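## Task

Take the foam block off the low shelf and set it completely inside the back tote (the front tote is whichever sits closest to the bench's open edge). The totes and the cartons beneath the bench must stay where they are and keep their orientation. The robot must not topple or finish leaning. The block must stay put by itself once the robot lets go.

## Robot and tools

ROBOT. A Hello Robot Stretch 3 with a single arm: a two-wheeled base, a lift riding up a mast, and a telescoping arm that reaches out to the robot's right. The gripper cannot move forward on its own; drive the base for that. The base is 0.33 m long by 0.34 m wide and spins about the point between its drive wheels, 0.05 m behind its front edge. Stowed (arm in, wrist folded), a spin sweeps a 0.28 m radius; an unfolded, level wrist reaches past that circle. Loose objects may occasionally get a brief shove from outside.

FRAMES. Base frame: origin on the floor between the drive wheels, x ahead, y to the left, z up. hand_pose is reported in it, located where the closed fingertips meet; with all wrist joints at zero its x axis is up, y points back along the arm toward the mast, z toward the rear. Fingertip pads are round, 0.04 m wide. The odometry frame is the base frame as it was when the scene began.

execute_actions. Argument actions: a list holding exactly one action (or empty, which just reports state and images). An action may contain base, joints, or both, plus optional contact_limits; its motions begin together. base takes one key only: translate_m (a relative drive in metres from the current spot, positive forward, -1 to 1; no sideways motion) or rotate_rad (a relative spin in radians, positive = counter-clockwise/left, -3.2 to 3.2). Base offsets count from the position in the latest state report. joints is a dictionary of absolute targets by name: lift_m 0 to 1.1 (arm height); arm_m 0 to 0.52 (extension); wrist_yaw_rad -1.345 to 4.42 (0 along the arm, positive toward the front, 3.0 folded over the base); wrist_pitch_rad -1.57 to 0.451 (0 level, negative tips fingers down); wrist_roll_rad -2.911 to 2.911 (0 = fingers side by side); gripper_m -0.089 to 0.179 (bigger is wider; actual fingertip gap is a bit less, about 0.007 less near closed and 0.025 less fully open, zero below 0.007); head_pan_rad -3.953 to 1.73 (0 ahead, positive left, -1.57 looks along the arm); head_tilt_rad -1.53 to 0.419 (negative looks down). Joints or base left out of an action may keep driving to an earlier target. contact_limits accepts only arm_m: an effort percentage (1 to 100) at which the arm stops (contact_stop); negative sign applies when retracting. Smaller is gentler, too small stops instantly, and it caps holding force until the next action. cameras: list of head_camera, nav_camera, wrist_camera or all; omitted/null/all gives every camera, [] gives none. Bad keys, names or values reject the whole call. If a result reports a stop, the remaining calls in that reply do not run.

wait: seconds 0 to 10; commands nothing, returns state and images. zoom_image: camera plus region [x0, y0, x1, y1] in pixels of that camera's newest full image, at most 504x504. Image sizes: head 896x504, nav 672x504 (fisheye), wrist 644x364. finished_scene: scene number (1 or 2); ends it for good after the last command has been held, and reports success plus the next task.

RESULT LINES. joint_positions: current joint values. base_status and joint_status: how each motion ended: done (for the base, wheels turned the full amount even if slipping), off_target (stopped short, may still push), contact_stop, time_out, torque_fault (old target dropped). on_its_own: things not commanded in this call; "held at" gives the target held, not the position. lidar_m: 12 distances (m) from the base origin in 30-degree sectors, first straight ahead then counter-clockwise (4th left, 7th behind, 10th right), "-" = nothing; plane 0.17 m above the floor, range 0.15 to 12 m, blind to clear objects and the robot, partly blocked by the mast and, with the lift low, by robot parts. wrist_depth_mm (45 to 1000) and head_depth_mm (280 to 4000, image sideways): 7x7 grids of median depth from top left. base_odometry from wheel counts (slip included), heading -3.142 to 3.142, positive left. turned_by_wheels and turned_by_imu: turn since last result. base_tilt in degrees, forward and right positive, with a fixed bias up to about 4. motor_effort: percent of maximum, positive toward higher values, bracket = peak; readings carry bias and noise. A rest effort flagged outside its range suggests pushing or carrying. Positive wheel effort pushes forward. contact_limits line shows active, default and maximum.

GRIPPING. Close to a gripper_m below the object's width to grasp; open at least 0.02 above the touch value to release. Neither reading nor status proves a hold; check the images. Overly hard squeezing triggers a stall guard that weakens grip; send a new value to squeeze again.

CAUTIONS. Fast base motion (0.30 m/s, 1.9 rad/s) only with lift_m under 0.30, arm_m under 0.03 and wrist_yaw_rad over 2.54; otherwise 0.10 m/s and 0.63 rad/s. Fold or unfold the wrist only with lift_m 0.32 to 0.95, wrist_pitch_rad -0.4, roll near 0; once folded the lift may go down to 0.25. With yaw under -0.4 keep pitch at -0.5 or lower. The arm and lift stop and go limp on firm contact; a limp lift may sink or keep pressing. Base, wrist and head never stop on contact. Wrist servos shut off for 10 s after prolonged strain. Pushing on a fixed object with the gripper above about 0.45 m, repeating a push, driving while holding or hooking something immovable, or snagging furniture (worst in reverse) can tip the robot; undo in small steps, free the gripper, and lower lift_m to about 0.2 if still tilted. Avoid drops, slips, slams and hard hits. Between replies the robot keeps its last command.

Each tool is called as name(argument=value, ...) on one line, values as JSON.

## Session

execute_actions(actions=[])

Scene clock: 0.00 s.
base_odometry: x=+0.000 y=+0.000 heading=+0.000 (m, m, rad; odometry frame)
turned_by_wheels: +0.000 (rad since the last result)
turned_by_imu: +0.000 (rad since the last result)
base_tilt: forward=-2.4 right=-0.2 (deg)
lidar_m: 1.42 1.43 1.84 1.58 1.02 1.09 1.88 2.65 1.49 1.26 1.25 1.65
head_depth_mm: 1826 2059 2079 2060 2041 2031 2028 / 1857 2011 1999 1990 1976 1977 1647 / 1870 1942 1944 1931 1923 1886 1675 / 1868 1897 1884 1879 1863 1851 1653 / 1822 1831 1829 1803 1795 1792 1529 / 1764 1781 1780 1757 1757 1740 1522 / 1726 1727 1727 1705 1705 1697 1498
base_status: not commanded
joint_positions: lift_m=+0.339 arm_m=+0.001 wrist_yaw_rad=+3.082 wrist_pitch_rad=-0.505 wrist_roll_rad=+0.000 gripper_m=+0.037 head_pan_rad=+0.002 head_tilt_rad=-0.003
joint_status: not commanded
motor_effort: left_wheel=+0 right_wheel=+0 lift_m=+19 arm_m=+0 wrist_yaw_rad=+0 wrist_pitch_rad=+5 wrist_roll_rad=+0 gripper_m=+0 head_pan_rad=-1 head_tilt_rad=+1 (%)
hand_pose: x=-0.0085 y=+0.0662 z=+0.3326 quat_wxyz=(+0.197, +0.689, +0.156, +0.679) (m; base frame)
wrist_depth_mm: 768 - - - - - - / 859 914 - - - - - / 878 920 929 946 987 967 - / 718 747 766 747 773 763 772 / 612 618 - 630 649 635 639 / 532 540 - 536 550 550 550 / 474 - - - 472 473 488
pictures: head_camera (sideways: a quarter turn clockwise sets it upright), nav_camera (sideways: a quarter turn counterclockwise sets it upright), wrist_camera
Images, in order (width x height): head_camera 896x504, nav_camera 672x504, wrist_camera 644x364.

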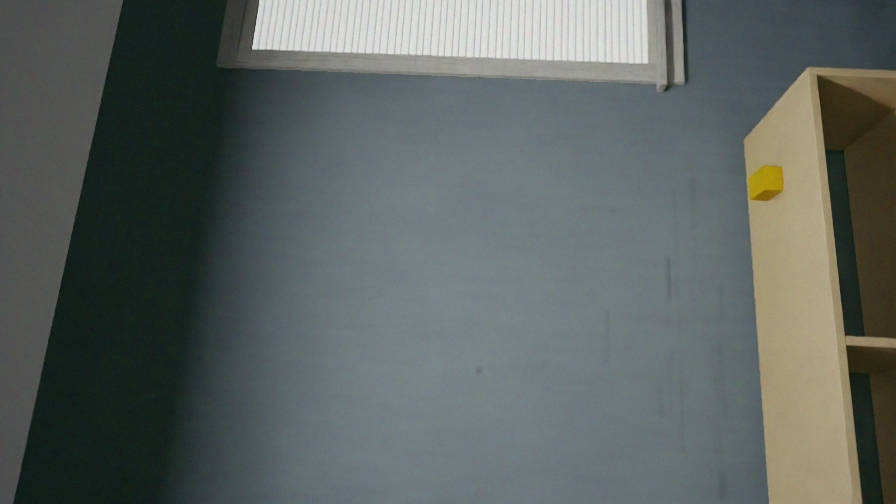

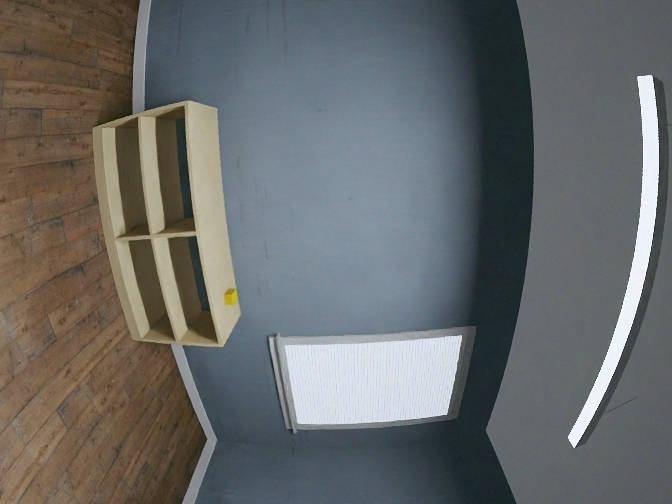

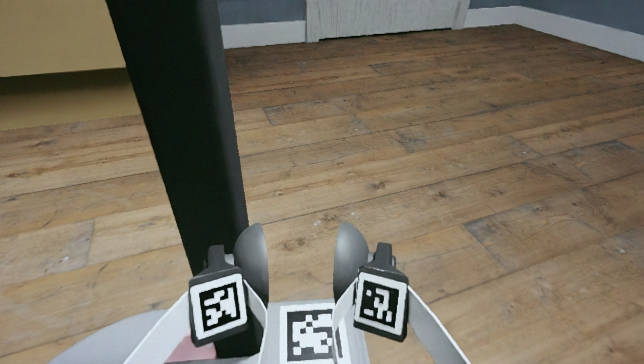

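execute_actions(actions=[{"joints": {"head_pan_rad": -1.57, "head_tilt_rad": -0.4}}], cameras=["head_camera", "nav_camera"])

execute_actions(actions=[{"joints": {"head_pan_rad": 1.57, "head_tilt_rad": -0.4}}], cameras=["head_camera", "nav_camera"])

execute_actions(actions=[{"joints": {"head_pan_rad": -3.14, "head_tilt_rad": -0.4}}], cameras=["head_camera", "nav_camera"])

Scene clock: 2.50 s.
base_odometry: x=+0.000 y=+0.000 heading=+0.000 (m, m, rad; odometry frame)
turned_by_wheels: +0.000 (rad since the last result)
turned_by_imu: +0.000 (rad since the last result)
base_tilt: forward=-2.4 right=-0.2 (deg)
lidar_m: 1.42 1.44 1.84 1.58 1.02 1.09 1.88 2.65 1.49 1.26 1.25 1.65
head_depth_mm: 2135 2286 2387 2628 2213 1760 1535 / 2096 2214 1788 2561 2084 1795 1532 / 2045 2158 1761 2485 2249 1663 1532 / 1970 2137 2169 2397 2034 1626 1526 / 1920 2060 2121 1462 2320 1837 1513 / 1898 2013 2083 1438 1993 1546 1506 / 1847 1953 2033 1410 1989 1482 1497
base_status: not commanded
joint_positions: lift_m=+0.339 arm_m=+0.001 wrist_yaw_rad=+3.082 wrist_pitch_rad=-0.505 wrist_roll_rad=+0.000 gripper_m=+0.037 head_pan_rad=-1.563 head_tilt_rad=-0.395
joint_status: all done
motor_effort: left_wheel=+0(0) right_wheel=+0(1) lift_m=+19(19) arm_m=+0(0) wrist_yaw_rad=+0(0) wrist_pitch_rad=+5(5) wrist_roll_rad=+0(0) gripper_m=+0(1) head_pan_rad=-5(57) head_tilt_rad=-3(26) (%)
hand_pose: x=-0.0085 y=+0.0662 z=+0.3326 quat_wxyz=(+0.197, +0.689, +0.156, +0.679) (m; base frame)
wrist_depth_mm: 769 - - - - - - / 855 900 - - - - - / 882 882 916 937 952 961 969 / 739 726 749 767 754 750 794 / 609 618 - 631 645 649 649 / 526 537 - 549 550 549 553 / 466 - - - 473 481 488
pictures: head_camera (sideways: a quarter turn clockwise sets it upright), nav_camera (sideways: a quarter turn counterclockwise sets it upright)
Images, in order (width x height): head_camera 896x504, nav_camera 672x504.

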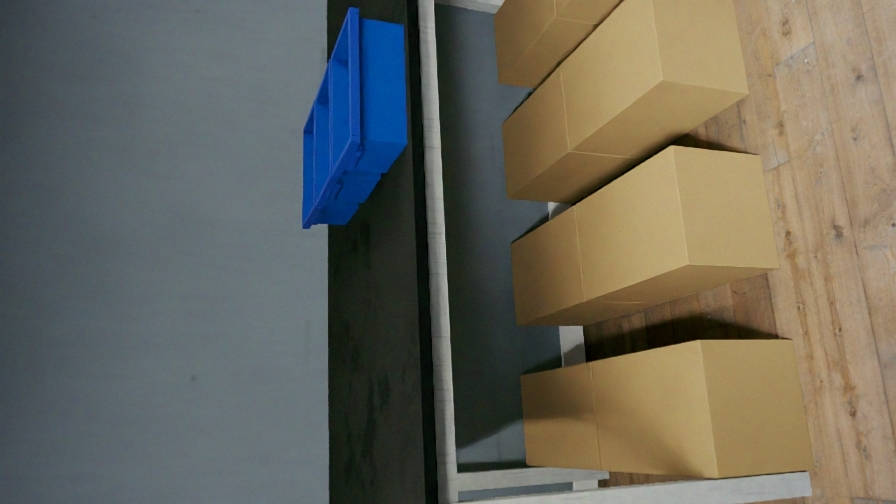

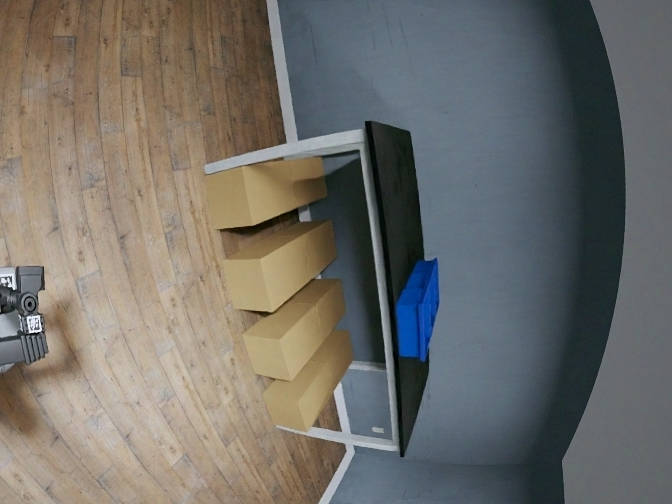

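Scene clock: 4.57 s.
base_odometry: x=+0.000 y=+0.000 heading=+0.000 (m, m, rad; odometry frame)
turned_by_wheels: +0.000 (rad since the last result)
turned_by_imu: +0.000 (rad since the last result)
base_tilt: forward=-2.6 right=-0.2 (deg)
lidar_m: 1.42 1.43 1.83 1.58 1.01 1.09 1.88 2.64 1.49 1.26 1.26 1.65
head_depth_mm: 1533 1639 1756 1903 2063 1952 1546 / 1500 1585 1690 1831 1998 1936 1539 / 1437 1532 1643 1767 1908 1928 1532 / 1425 1515 1622 1737 1869 1911 1527 / 1399 1478 1577 1693 1815 1894 1512 / 1361 1439 1532 1631 1760 1836 1500 / 1325 1410 1489 1583 1684 1746 1455
base_status: not commanded
joint_positions: lift_m=+0.339 arm_m=+0.001 wrist_yaw_rad=+3.082 wrist_pitch_rad=-0.505 wrist_roll_rad=+0.000 gripper_m=+0.037 head_pan_rad=+1.563 head_tilt_rad=-0.395
joint_status: all done
motor_effort: left_wheel=+0(0) right_wheel=+0(1) lift_m=+18(19) arm_m=+0(0) wrist_yaw_rad=+0(0) wrist_pitch_rad=+5(5) wrist_roll_rad=+0(0) gripper_m=+0(0) head_pan_rad=+4(56) head_tilt_rad=-3(4) (%)
hand_pose: x=-0.0085 y=+0.0662 z=+0.3326 quat_wxyz=(+0.197, +0.689, +0.156, +0.679) (m; base frame)
wrist_depth_mm: 763 - - - - - - / 854 919 - - - - - / 877 895 930 934 956 946 929 / 732 744 749 740 796 767 764 / 622 619 - 628 634 633 637 / 533 528 - 551 551 545 554 / 478 - - - 468 483 489
pictures: head_camera (sideways: a quarter turn clockwise sets it upright), nav_camera (sideways: a quarter turn counterclockwise sets it upright)
Images, in order (width x height): head_camera 896x504, nav_camera 672x504.

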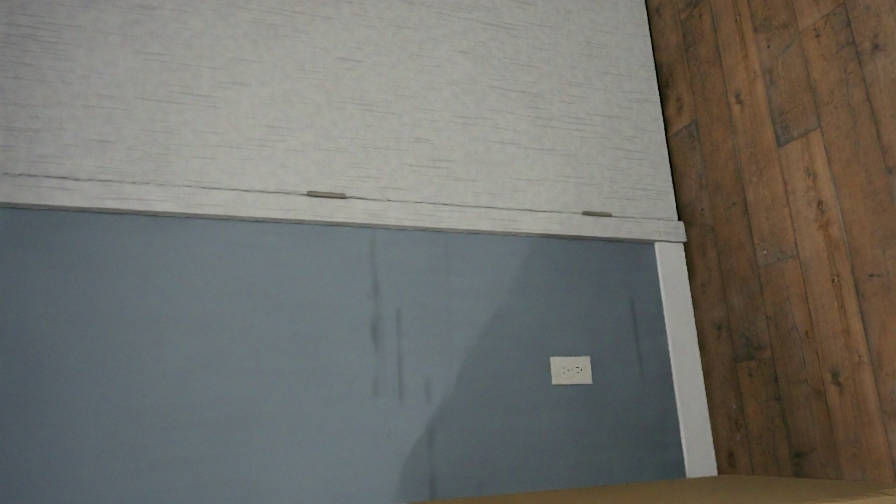

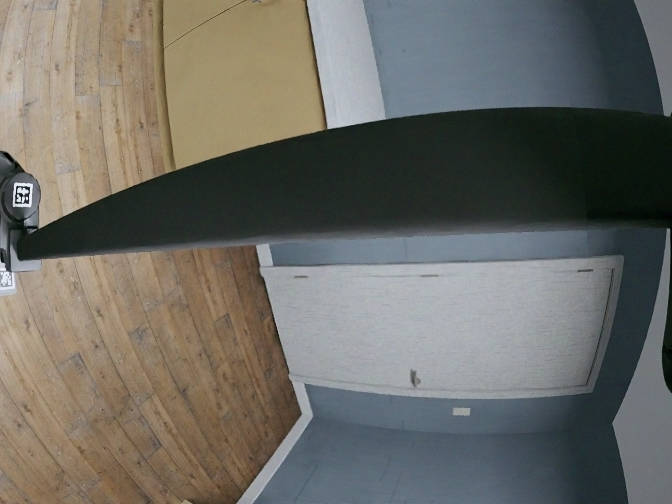

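Scene clock: 7.33 s.
base_odometry: x=+0.000 y=+0.000 heading=+0.000 (m, m, rad; odometry frame)
turned_by_wheels: +0.000 (rad since the last result)
turned_by_imu: +0.000 (rad since the last result)
base_tilt: forward=-2.4 right=-0.1 (deg)
lidar_m: 1.42 1.43 1.83 1.58 1.01 1.09 1.88 2.64 1.49 1.26 1.25 1.65
head_depth_mm: 2789 2817 2756 1756 1780 1822 1544 / 2892 3044 3197 2174 2257 1933 1540 / 2756 2988 3243 3361 2574 1931 1537 / 2711 2899 3114 3270 2572 1910 1531 / 2638 2825 3014 3164 2547 1901 1523 / 2579 2740 2943 3144 2547 1887 1508 / 2552 2702 2868 3016 2510 1878 1496
base_status: not commanded
joint_positions: lift_m=+0.339 arm_m=+0.001 wrist_yaw_rad=+3.082 wrist_pitch_rad=-0.505 wrist_roll_rad=+0.000 gripper_m=+0.037 head_pan_rad=-3.133 head_tilt_rad=-0.395
joint_status: all done
motor_effort: left_wheel=+0(0) right_wheel=+0(0) lift_m=+19(18) arm_m=+0(1) wrist_yaw_rad=+0(0) wrist_pitch_rad=+5(5) wrist_roll_rad=+0(0) gripper_m=+1(0) head_pan_rad=-6(58) head_tilt_rad=-2(4) (%)
hand_pose: x=-0.0085 y=+0.0662 z=+0.3326 quat_wxyz=(+0.197, +0.689, +0.156, +0.679) (m; base frame)
wrist_depth_mm: 758 - - - - - - / 864 899 - - - - - / 893 915 941 961 944 957 988 / 732 739 752 744 759 778 758 / 619 623 - 625 649 651 644 / 533 540 - 542 556 549 548 / 476 - - - 468 482 490
pictures: head_camera (sideways: a quarter turn clockwise sets it upright), nav_camera (sideways: a quarter turn counterclockwise sets it upright)
Images, in order (width x height): head_camera 896x504, nav_camera 672x504.

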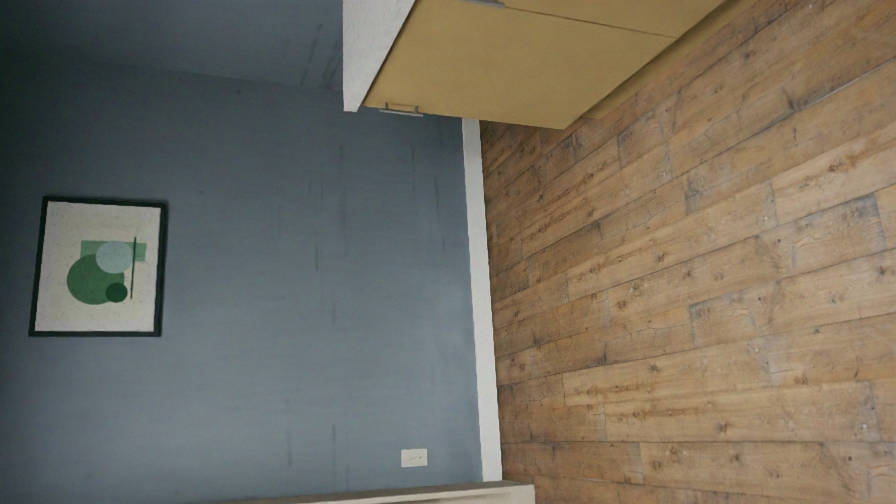

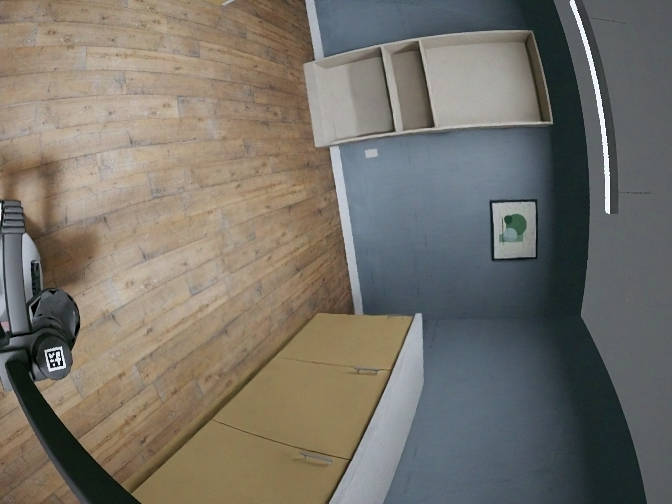

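execute_actions(actions=[{"joints": {"head_pan_rad": -0.1, "head_tilt_rad": -0.55}}], cameras=["head_camera", "nav_camera"])

Scene clock: 10.50 s.
base_odometry: x=+0.000 y=+0.000 heading=+0.000 (m, m, rad; odometry frame)
turned_by_wheels: +0.000 (rad since the last result)
turned_by_imu: +0.000 (rad since the last result)
base_tilt: forward=-2.5 right=-0.1 (deg)
lidar_m: 1.42 1.43 1.83 1.58 1.02 1.09 1.88 2.64 1.49 1.26 1.26 1.65
head_depth_mm: 1865 2041 2295 2546 2103 1665 1369 / 1793 1962 2182 2457 2074 1647 1369 / 1716 1886 2053 1919 2011 1649 1362 / 1665 1814 1956 1852 1929 1627 1349 / 1615 1756 1886 1832 1915 1625 1345 / 1557 1691 1823 1675 1822 1623 1347 / 1508 1628 1761 1729 1764 1610 1336
base_status: not commanded
joint_positions: lift_m=+0.339 arm_m=+0.001 wrist_yaw_rad=+3.082 wrist_pitch_rad=-0.505 wrist_roll_rad=+0.000 gripper_m=+0.037 head_pan_rad=-0.107 head_tilt_rad=-0.543
joint_status: all done
motor_effort: left_wheel=+0(0) right_wheel=-1(0) lift_m=+19(19) arm_m=+0(0) wrist_yaw_rad=+0(0) wrist_pitch_rad=+5(5) wrist_roll_rad=+0(0) gripper_m=+0(0) head_pan_rad=+4(56) head_tilt_rad=-4(18) (%)
hand_pose: x=-0.0085 y=+0.0662 z=+0.3326 quat_wxyz=(+0.197, +0.689, +0.156, +0.679) (m; base frame)
wrist_depth_mm: 757 - - - - - - / 847 910 - - - - - / 869 923 928 932 950 945 995 / 746 736 756 748 761 767 773 / 627 626 - 624 639 648 655 / 538 542 - 556 542 563 558 / 475 - - - 466 481 490
pictures: head_camera (sideways: a quarter turn clockwise sets it upright), nav_camera (sideways: a quarter turn counterclockwise sets it upright)
Images, in order (width x height): head_camera 896x504, nav_camera 672x504.

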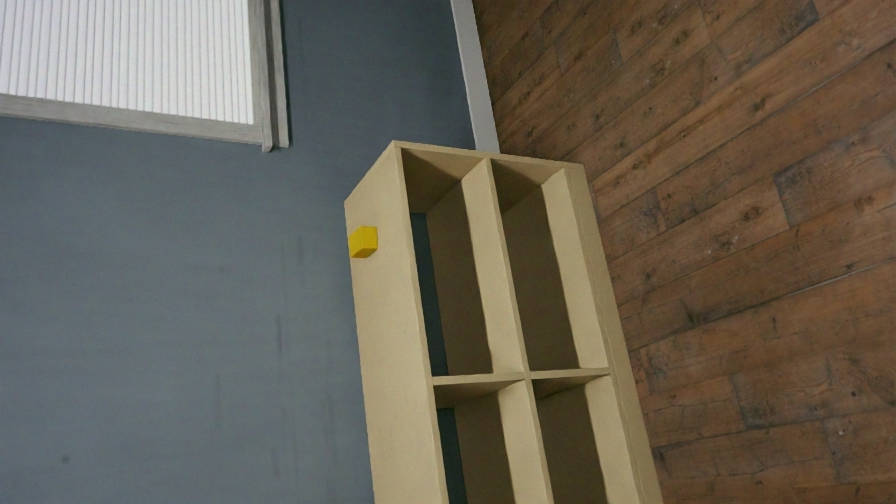

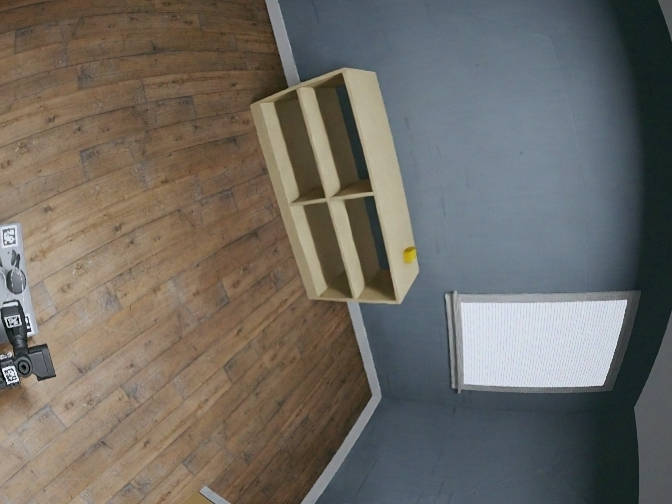

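execute_actions(actions=[{"base": {"rotate_rad": -0.28}, "joints": {"lift_m": 0.26, "head_pan_rad": 0.0, "head_tilt_rad": -0.6}}], cameras=["head_camera"])

execute_actions(actions=[{"base": {"translate_m": 0.95}}], cameras=["head_camera", "nav_camera"])

Scene clock: 21.47 s.
base_odometry: x=+0.000 y=+0.000 heading=-0.280 (m, m, rad; odometry frame)
turned_by_wheels: -0.280 (rad since the last result)
turned_by_imu: -0.279 (rad since the last result)
base_tilt: forward=-2.5 right=-0.1 (deg)
lidar_m: 1.64 1.42 1.43 1.64 0.96 0.97 1.31 2.64 1.86 1.32 1.26 2.23
head_depth_mm: 2212 2472 2751 2600 1971 1583 1325 / 2061 2291 2616 2586 1963 1584 1320 / 1931 2139 2400 2536 1948 1577 1317 / 1824 2011 2197 2324 1946 1561 1313 / 1728 1901 1971 2026 1932 1555 1304 / 1640 1804 1873 1989 1870 1552 1305 / 1564 1692 1770 1732 1792 1551 1296
base_status: done
joint_positions: lift_m=+0.260 arm_m=+0.001 wrist_yaw_rad=+3.082 wrist_pitch_rad=-0.505 wrist_roll_rad=+0.000 gripper_m=+0.037 head_pan_rad=-0.007 head_tilt_rad=-0.593
joint_status: all done
motor_effort: left_wheel=+3(8) right_wheel=-3(7) lift_m=+11(17) arm_m=+0(1) wrist_yaw_rad=+0(1) wrist_pitch_rad=+5(5) wrist_roll_rad=+0(0) gripper_m=+0(0) head_pan_rad=+4(20) head_tilt_rad=-4(10) (%)
hand_pose: x=-0.0085 y=+0.0662 z=+0.2542 quat_wxyz=(+0.197, +0.689, +0.156, +0.679) (m; base frame)
wrist_depth_mm: - - - - - - - / 939 - - - - - - / 742 745 773 774 797 823 790 / 610 623 615 625 633 645 652 / 525 517 - 533 539 534 537 / 461 - - - 448 463 464 / - - - - 392 400 410
pictures: head_camera (sideways: a quarter turn clockwise sets it upright)
Images, in order (width x height): head_camera 896x504.

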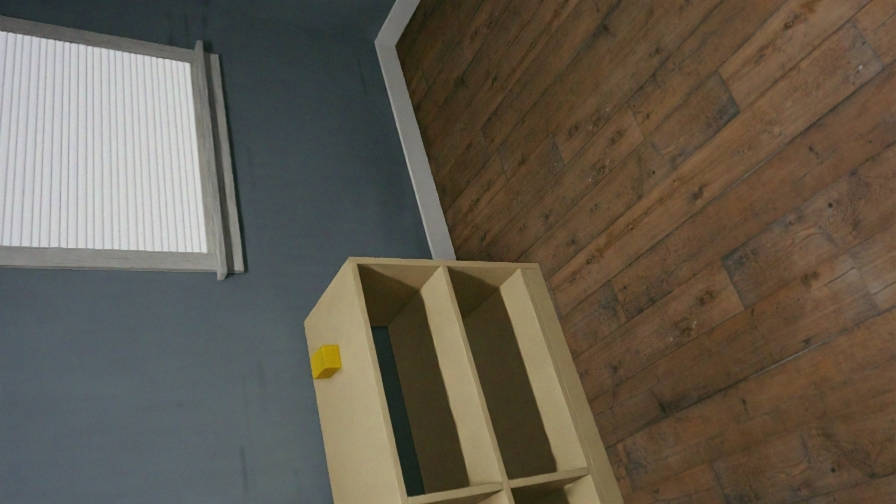

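Scene clock: 26.33 s.
base_odometry: x=+0.913 y=-0.262 heading=-0.280 (m, m, rad; odometry frame)
turned_by_wheels: +0.000 (rad since the last result)
turned_by_imu: +0.003 (rad since the last result)
base_tilt: forward=-2.5 right=-0.2 (deg)
lidar_m: 0.70 1.00 0.64 1.03 2.07 1.72 2.00 3.45 1.11 1.00 1.67 1.49
head_depth_mm: 1181 1330 1479 1749 1920 1586 1324 / 1109 1231 1377 1598 1818 1582 1318 / 1041 1155 1273 1465 1690 1577 1319 / 982 1078 1191 1358 1551 1521 1282 / 937 1026 1134 1261 1042 1061 1198 / 892 970 1063 1161 1004 1049 1143 / 850 920 1003 1104 962 861 989
base_status: done
joint_positions: lift_m=+0.260 arm_m=+0.001 wrist_yaw_rad=+3.082 wrist_pitch_rad=-0.505 wrist_roll_rad=+0.000 gripper_m=+0.037 head_pan_rad=-0.007 head_tilt_rad=-0.593
joint_status: not commanded
motor_effort: left_wheel=+2(11) right_wheel=-3(5) lift_m=+11(11) arm_m=+0(0) wrist_yaw_rad=+0(0) wrist_pitch_rad=+5(5) wrist_roll_rad=+0(0) gripper_m=+1(0) head_pan_rad=+5(4) head_tilt_rad=-3(4) (%)
hand_pose: x=-0.0085 y=+0.0662 z=+0.2542 quat_wxyz=(+0.197, +0.689, +0.156, +0.679) (m; base frame)
wrist_depth_mm: - - - - - 944 700 / 977 - - 986 862 734 785 / 768 754 756 784 746 679 656 / 607 618 628 628 647 621 566 / 507 514 - 545 531 523 535 / 467 - - - 457 452 464 / - - - - 392 403 407
pictures: head_camera (sideways: a quarter turn clockwise sets it upright), nav_camera (sideways: a quarter turn counterclockwise sets it upright)
Images, in order (width x height): head_camera 896x504, nav_camera 672x504.

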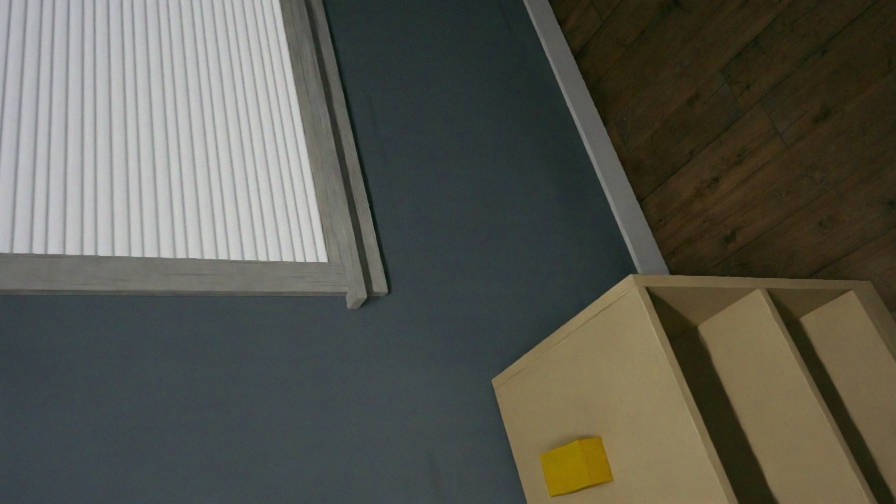

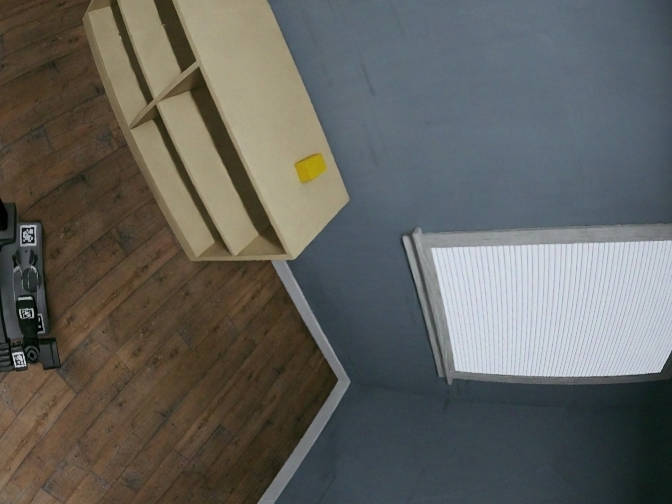

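execute_actions(actions=[{"base": {"translate_m": 0.15}}], cameras=[])

execute_actions(actions=[{"base": {"rotate_rad": 2.12}, "joints": {"head_pan_rad": -1.57, "head_tilt_rad": -0.75}}], cameras=["head_camera", "nav_camera"])

Scene clock: 38.80 s.
base_odometry: x=+1.057 y=-0.304 heading=-0.280 (m, m, rad; odometry frame)
turned_by_wheels: +0.000 (rad since the last result)
turned_by_imu: +0.000 (rad since the last result)
base_tilt: forward=-2.5 right=-0.1 (deg)
lidar_m: 0.55 0.88 0.57 1.03 2.16 1.86 2.11 3.57 1.02 1.03 1.59 1.30
head_depth_mm: 1027 1144 1291 1520 1785 1578 1329 / 964 1067 1186 1386 1622 1588 1320 / 902 997 1114 1272 1463 1568 1324 / 849 933 1037 1176 1334 1485 1311 / 814 890 980 1091 1226 817 936 / 776 841 924 1023 1005 816 927 / 736 799 873 956 996 807 883
base_status: done
joint_positions: lift_m=+0.260 arm_m=+0.001 wrist_yaw_rad=+3.082 wrist_pitch_rad=-0.505 wrist_roll_rad=+0.000 gripper_m=+0.037 head_pan_rad=-0.007 head_tilt_rad=-0.594
joint_status: not commanded
motor_effort: left_wheel=+2(11) right_wheel=-2(5) lift_m=+11(11) arm_m=-1(0) wrist_yaw_rad=+0(0) wrist_pitch_rad=+5(5) wrist_roll_rad=+0(0) gripper_m=+0(0) head_pan_rad=+4(5) head_tilt_rad=-3(3) (%)
hand_pose: x=-0.0085 y=+0.0662 z=+0.2542 quat_wxyz=(+0.197, +0.689, +0.156, +0.679) (m; base frame)
wrist_depth_mm: - - - - - 647 706 / 973 - - 894 787 745 730 / 734 760 765 761 669 633 648 / 606 613 627 623 639 557 513 / 514 513 - 547 532 534 478 / 461 - - - 457 459 458 / - - - - 397 397 401
pictures: none
No camera images: the call's "cameras" was empty. Leave "cameras" out to get every camera's image.

Scene clock: 41.30 s.
base_odometry: x=+1.057 y=-0.304 heading=+1.840 (m, m, rad; odometry frame)
turned_by_wheels: +2.120 (rad since the last result)
turned_by_imu: +2.109 (rad since the last result)
base_tilt: forward=-2.5 right=-0.1 (deg)
lidar_m: 2.15 1.86 2.16 3.54 1.02 1.05 1.59 1.27 0.55 0.88 0.57 1.03
head_depth_mm: 743 829 947 1068 959 880 1228 / 744 833 947 1045 880 989 1155 / 747 836 951 1044 876 988 1156 / 749 837 951 1032 873 984 1146 / 751 841 953 1035 872 981 1151 / 753 844 960 1044 865 976 1158 / 752 848 962 1044 861 974 1142
base_status: done
joint_positions: lift_m=+0.260 arm_m=+0.001 wrist_yaw_rad=+3.082 wrist_pitch_rad=-0.505 wrist_roll_rad=+0.000 gripper_m=+0.037 head_pan_rad=-1.563 head_tilt_rad=-0.741
joint_status: all done
motor_effort: left_wheel=-2(9) right_wheel=+2(8) lift_m=+11(11) arm_m=-1(0) wrist_yaw_rad=+0(1) wrist_pitch_rad=+5(5) wrist_roll_rad=+0(0) gripper_m=+0(0) head_pan_rad=-5(57) head_tilt_rad=-5(19) (%)
hand_pose: x=-0.0085 y=+0.0661 z=+0.2542 quat_wxyz=(+0.197, +0.689, +0.156, +0.679) (m; base frame)
wrist_depth_mm: 974 - - - - - - / 899 - - - - - - / 748 749 768 781 778 794 802 / 613 613 613 626 646 641 648 / 508 507 - 545 526 535 537 / 466 - - - 452 454 459 / - - - - 397 401 401
pictures: head_camera (sideways: a quarter turn clockwise sets it upright), nav_camera (sideways: a quarter turn counterclockwise sets it upright)
Images, in order (width x height): head_camera 896x504, nav_camera 672x504.

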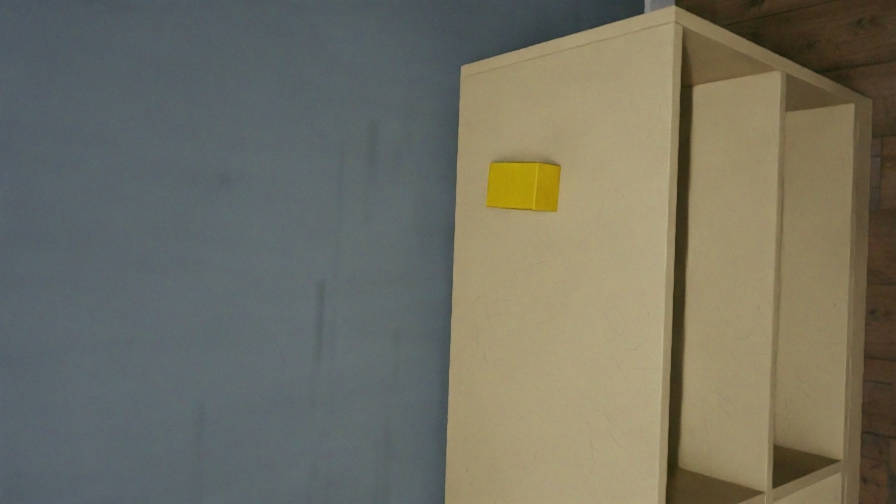

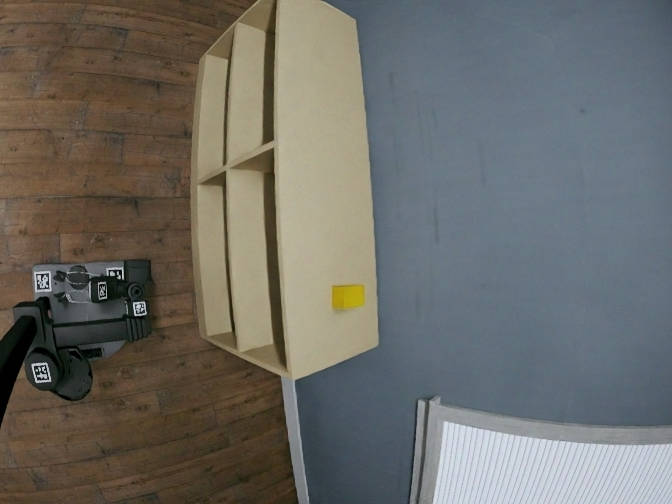

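zoom_image(camera="head_camera", region=[420, 100, 640, 260])

Region (420, 100, 640, 260) of head_camera's 896x504 image, scaled by 2.291, with more detail than that image has; it fills the top 367 rows of this view, and the rest is white.

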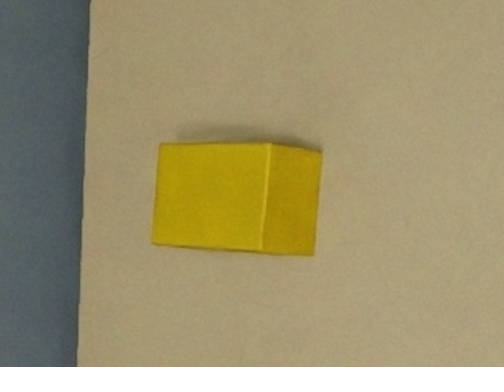

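execute_actions(actions=[{"joints": {"lift_m": 0.78, "wrist_pitch_rad": -0.4, "wrist_roll_rad": 0.0}}], cameras=[])

execute_actions(actions=[{"joints": {"wrist_yaw_rad": 0.0, "gripper_m": 0.15}}])

Scene clock: 51.07 s.
base_odometry: x=+1.057 y=-0.304 heading=+1.840 (m, m, rad; odometry frame)
turned_by_wheels: +0.000 (rad since the last result)
turned_by_imu: +0.000 (rad since the last result)
base_tilt: forward=-2.5 right=-0.2 (deg)
lidar_m: 2.15 1.85 2.16 3.55 1.02 1.06 1.59 1.26 0.55 0.88 0.57 1.03
head_depth_mm: 744 831 944 1070 959 878 1273 / 743 833 948 1049 880 994 - / 744 835 945 1046 878 988 1171 / 747 839 953 1034 874 982 1142 / 750 840 956 1040 869 980 - / 752 845 963 1043 866 981 1153 / 753 846 966 1045 863 970 1148
base_status: not commanded
joint_positions: lift_m=+0.780 arm_m=+0.001 wrist_yaw_rad=+3.082 wrist_pitch_rad=-0.422 wrist_roll_rad=+0.000 gripper_m=+0.037 head_pan_rad=-1.563 head_tilt_rad=-0.741
joint_status: all done
motor_effort: left_wheel=-2(2) right_wheel=+2(2) lift_m=+26(25) arm_m=+0(1) wrist_yaw_rad=+0(0) wrist_pitch_rad=+8(9) wrist_roll_rad=+0(2) gripper_m=+1(0) head_pan_rad=-5(6) head_tilt_rad=-4(4) (%)
hand_pose: x=-0.0078 y=+0.0774 z=+0.7913 quat_wxyz=(+0.169, +0.695, +0.127, +0.687) (m; base frame)
wrist_depth_mm: - - - - - - - / - - - - - - - / - - - - - - - / - - - - - - - / - - - - - - - / - - - - - - - / 962 955 968 979 944 - -
pictures: none
No camera images: the call's "cameras" was empty. Leave "cameras" out to get every camera's image.

Scene clock: 53.63 s.
base_odometry: x=+1.057 y=-0.304 heading=+1.840 (m, m, rad; odometry frame)
turned_by_wheels: +0.000 (rad since the last result)
turned_by_imu: +0.000 (rad since the last result)
base_tilt: forward=-2.5 right=-0.2 (deg)
lidar_m: 2.14 1.86 2.16 3.54 1.02 1.05 1.59 1.26 0.55 0.88 0.57 1.03
head_depth_mm: 740 831 941 1068 959 878 1281 / 743 833 945 1046 880 991 - / 748 836 950 1043 875 967 - / 749 840 951 1037 875 790 - / 751 842 957 1038 869 979 1145 / 754 845 960 1045 867 976 1154 / 755 849 964 1043 862 973 1137
base_status: not commanded
joint_positions: lift_m=+0.780 arm_m=+0.001 wrist_yaw_rad=+0.003 wrist_pitch_rad=-0.422 wrist_roll_rad=+0.000 gripper_m=+0.150 head_pan_rad=-1.563 head_tilt_rad=-0.741
joint_status: all done
motor_effort: left_wheel=-2(3) right_wheel=+2(2) lift_m=+26(26) arm_m=+0(0) wrist_yaw_rad=-3(5) wrist_pitch_rad=+8(8) wrist_roll_rad=+0(0) gripper_m=+0(85) head_pan_rad=-5(5) head_tilt_rad=-5(4) (%)
hand_pose: x=-0.0209 y=-0.3701 z=+0.7913 quat_wxyz=(+0.692, +0.149, -0.691, -0.147) (m; base frame)
wrist_depth_mm: 563 577 577 586 581 590 580 / 608 595 617 622 633 638 642 / 647 648 659 663 665 681 709 / 535 543 556 525 564 753 773 / 443 448 441 452 452 802 860 / 386 373 376 376 380 - 966 / - 574 580 599 605 467 -
pictures: head_camera (sideways: a quarter turn clockwise sets it upright), nav_camera (sideways: a quarter turn counterclockwise sets it upright), wrist_camera
Images, in order (width x height): head_camera 896x504, nav_camera 672x504, wrist_camera 644x364.

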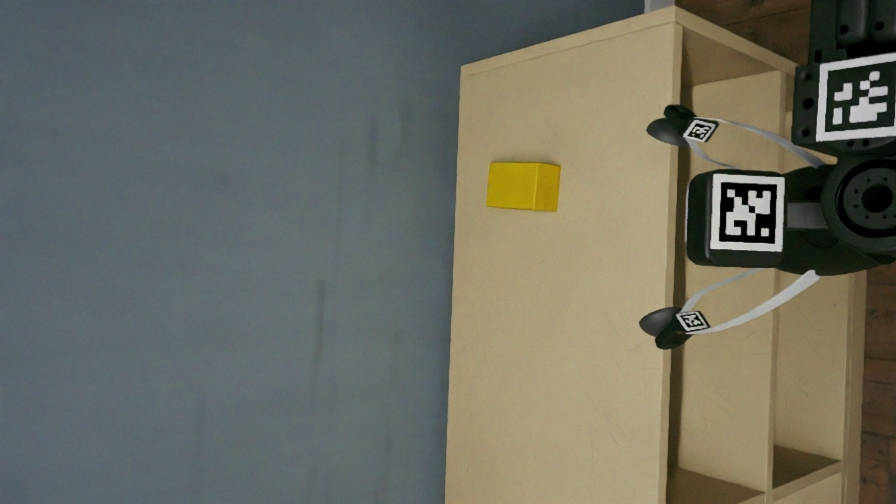

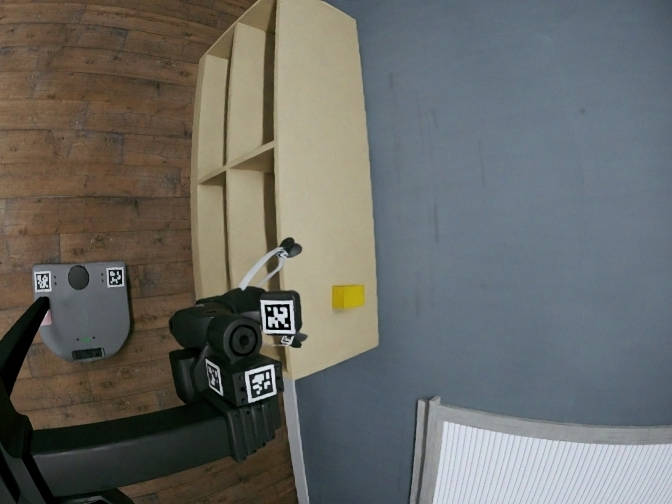

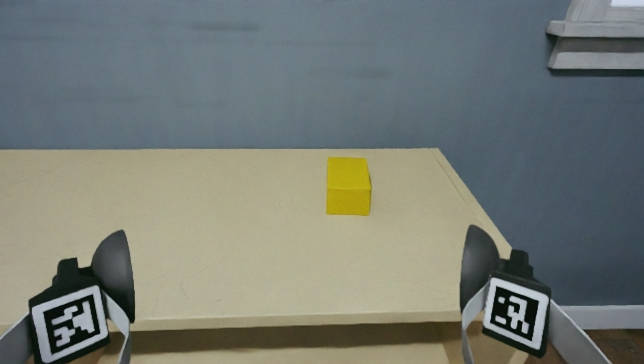

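execute_actions(actions=[{"base": {"translate_m": -0.057}, "joints": {"arm_m": 0.25}, "contact_limits": {"arm_m": 30}}])

Scene clock: 59.00 s.
base_odometry: x=+1.072 y=-0.359 heading=+1.840 (m, m, rad; odometry frame)
turned_by_wheels: +0.000 (rad since the last result)
turned_by_imu: -0.001 (rad since the last result)
base_tilt: forward=-2.5 right=-0.2 (deg)
lidar_m: 2.21 1.91 2.24 2.51 0.98 1.13 1.54 1.27 0.52 0.75 0.61 1.08
head_depth_mm: 743 832 945 1082 1257 - - / 743 831 948 1047 832 941 1161 / 747 838 949 1053 814 985 1155 / 747 840 953 1057 850 985 1152 / 751 840 955 1035 868 984 1157 / 754 845 959 1042 865 976 1155 / 757 846 962 1050 861 994 1150
base_status: done
joint_positions: lift_m=+0.780 arm_m=+0.250 wrist_yaw_rad=+0.001 wrist_pitch_rad=-0.422 wrist_roll_rad=+0.000 gripper_m=+0.150 head_pan_rad=-1.563 head_tilt_rad=-0.741
joint_status: all done
motor_effort: left_wheel=-2(7) right_wheel=+2(3) lift_m=+26(26) arm_m=+2(2) wrist_yaw_rad=-2(3) wrist_pitch_rad=+8(8) wrist_roll_rad=+0(0) gripper_m=+0(1) head_pan_rad=-4(5) head_tilt_rad=-5(4) (%)
contact_limits: arm_m 30 (drawing in: default 22, maximum 35; extending or still: default 29, maximum 47)
hand_pose: x=-0.0212 y=-0.6186 z=+0.7914 quat_wxyz=(+0.692, +0.149, -0.691, -0.148) (m; base frame)
wrist_depth_mm: 342 346 349 354 355 357 363 / 370 372 377 379 382 391 396 / 396 409 410 412 418 418 426 / 434 439 448 451 457 462 465 / 461 468 473 480 449 507 521 / 380 372 373 368 378 - 581 / - 321 321 283 329 324 645
pictures: head_camera (sideways: a quarter turn clockwise sets it upright), nav_camera (sideways: a quarter turn counterclockwise sets it upright), wrist_camera
Images, in order (width x height): head_camera 896x504, nav_camera 672x504, wrist_camera 644x364.

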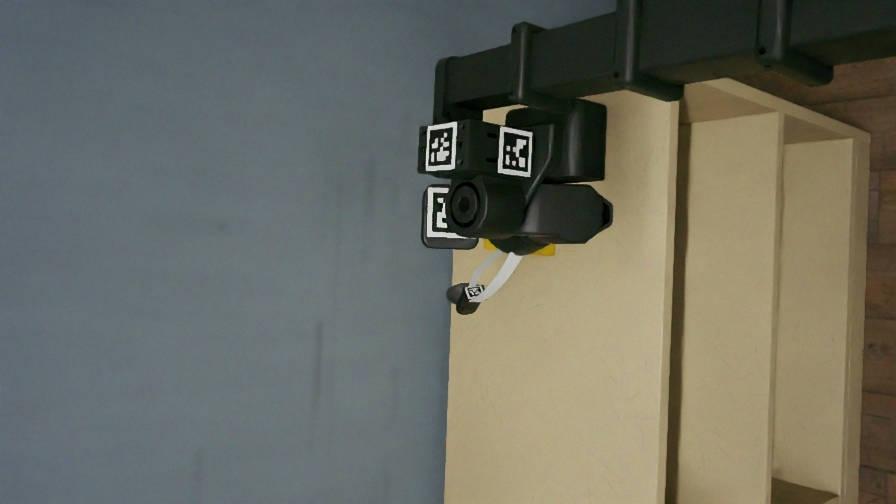

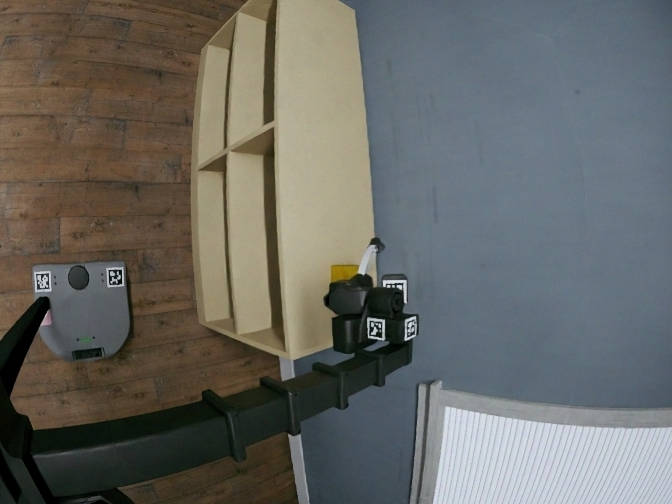

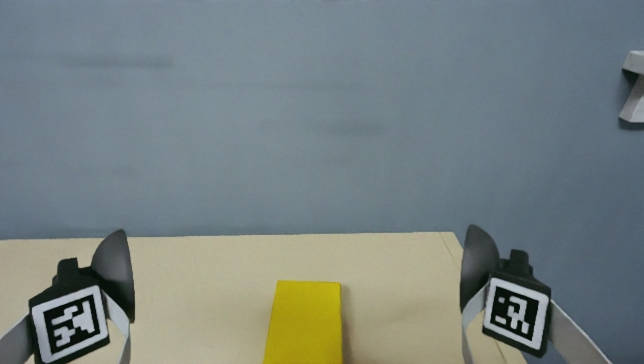

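execute_actions(actions=[{"joints": {"arm_m": 0.31, "lift_m": 0.72}, "contact_limits": {"arm_m": 30}}], cameras=["wrist_camera", "nav_camera"])

Scene clock: 62.27 s.
base_odometry: x=+1.072 y=-0.359 heading=+1.840 (m, m, rad; odometry frame)
turned_by_wheels: +0.000 (rad since the last result)
turned_by_imu: +0.000 (rad since the last result)
base_tilt: forward=-2.5 right=+0.0 (deg)
lidar_m: 2.21 1.90 2.24 2.52 0.99 1.13 1.53 1.26 0.52 0.75 0.60 1.08
head_depth_mm: 742 830 946 1093 1293 1423 - / 743 835 947 1049 - 966 1131 / 749 835 950 1048 833 991 1152 / 750 840 954 1054 851 981 1149 / 751 841 960 1037 869 978 1156 / 752 846 961 1038 866 980 1160 / 755 847 963 1046 860 996 1147
base_status: not commanded
joint_positions: lift_m=+0.720 arm_m=+0.310 wrist_yaw_rad=+0.001 wrist_pitch_rad=-0.421 wrist_roll_rad=+0.000 gripper_m=+0.150 head_pan_rad=-1.563 head_tilt_rad=-0.741
joint_status: all done
motor_effort: left_wheel=-2(2) right_wheel=+2(2) lift_m=+11(23) arm_m=+2(3) wrist_yaw_rad=-2(2) wrist_pitch_rad=+8(8) wrist_roll_rad=+0(0) gripper_m=+0(1) head_pan_rad=-5(6) head_tilt_rad=-5(5) (%)
contact_limits: arm_m 30 (drawing in: default 22, maximum 35; extending or still: default 29, maximum 47)
hand_pose: x=-0.0212 y=-0.6787 z=+0.7324 quat_wxyz=(+0.692, +0.149, -0.691, -0.148) (m; base frame)
wrist_depth_mm: 289 290 294 297 299 304 305 / 310 317 320 321 324 326 331 / 337 340 343 353 350 359 359 / 370 375 384 381 389 388 396 / 352 379 357 359 364 424 443 / 303 301 301 302 305 - 482 / - 258 254 213 265 255 551
pictures: nav_camera (sideways: a quarter turn counterclockwise sets it upright), wrist_camera
Images, in order (width x height): nav_camera 672x504, wrist_camera 644x364.

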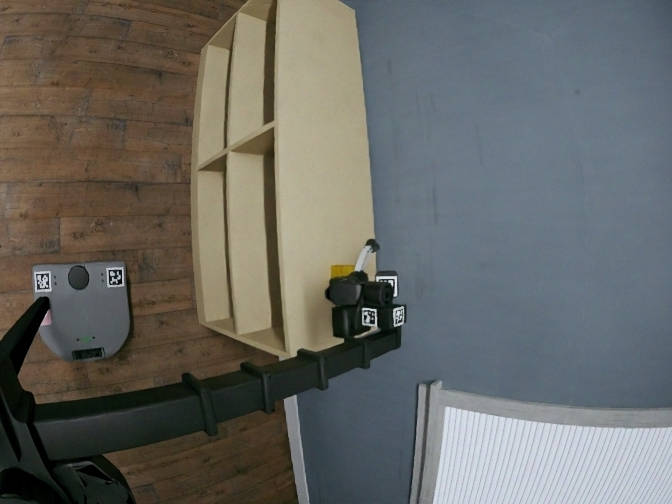

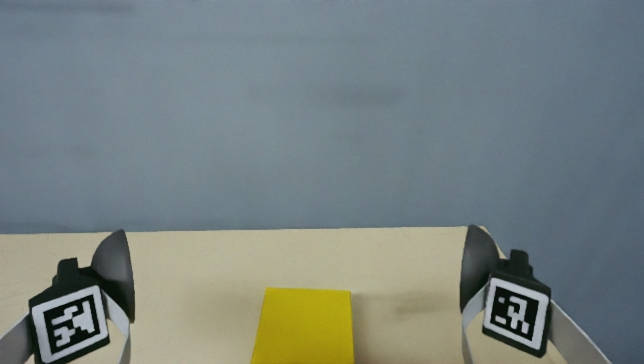

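execute_actions(actions=[{"joints": {"arm_m": 0.30, "lift_m": 0.655}, "contact_limits": {"arm_m": 30}}], cameras=["wrist_camera", "head_camera"])

Scene clock: 65.20 s.
base_odometry: x=+1.072 y=-0.359 heading=+1.840 (m, m, rad; odometry frame)
turned_by_wheels: +0.000 (rad since the last result)
turned_by_imu: +0.000 (rad since the last result)
base_tilt: forward=-2.5 right=-0.1 (deg)
lidar_m: 2.20 1.90 2.24 2.51 0.99 1.13 1.53 1.27 0.52 0.75 0.60 1.08
head_depth_mm: 742 833 945 1090 1292 1418 1246 / 745 833 950 1050 - - 1122 / 745 836 953 1046 - 985 1147 / 748 840 957 1035 850 983 1145 / 751 841 958 1039 868 981 1158 / 753 844 958 1042 866 978 1157 / 757 848 964 1046 861 992 1143
base_status: not commanded
joint_positions: lift_m=+0.655 arm_m=+0.300 wrist_yaw_rad=+0.001 wrist_pitch_rad=-0.421 wrist_roll_rad=+0.000 gripper_m=+0.150 head_pan_rad=-1.563 head_tilt_rad=-0.741
joint_status: all done
motor_effort: left_wheel=-2(2) right_wheel=+2(2) lift_m=+11(9) arm_m=-3(3) wrist_yaw_rad=-1(2) wrist_pitch_rad=+8(8) wrist_roll_rad=+0(0) gripper_m=+0(0) head_pan_rad=-5(5) head_tilt_rad=-4(5) (%)
contact_limits: arm_m 30 (drawing in: default 22, maximum 35; extending or still: default 29, maximum 47)
hand_pose: x=-0.0212 y=-0.6692 z=+0.6674 quat_wxyz=(+0.692, +0.149, -0.691, -0.148) (m; base frame)
wrist_depth_mm: 299 301 304 306 311 312 316 / 318 323 330 333 338 341 343 / 346 351 355 358 362 366 374 / 316 320 323 325 328 383 407 / 258 264 250 196 266 278 444 / - 220 207 164 223 - 236 / - 189 153 148 191 186 198
pictures: head_camera (sideways: a quarter turn clockwise sets it upright), wrist_camera
Images, in order (width x height): head_camera 896x504, wrist_camera 644x364.

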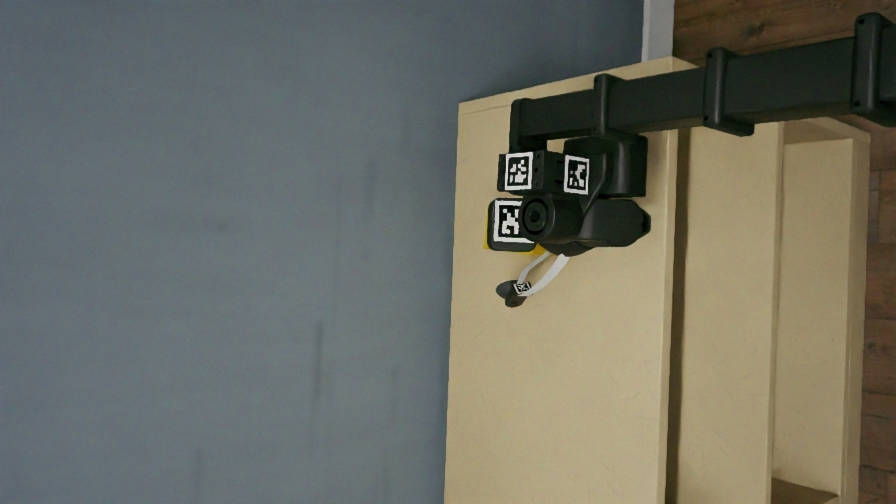

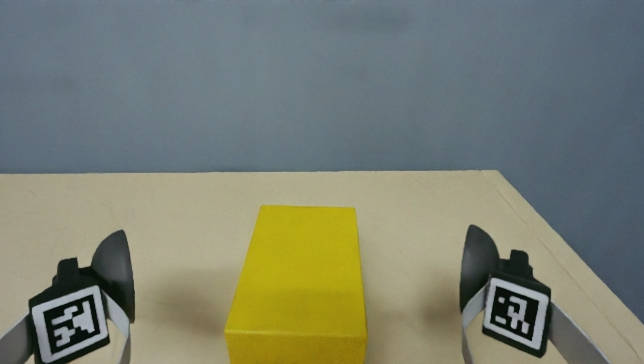

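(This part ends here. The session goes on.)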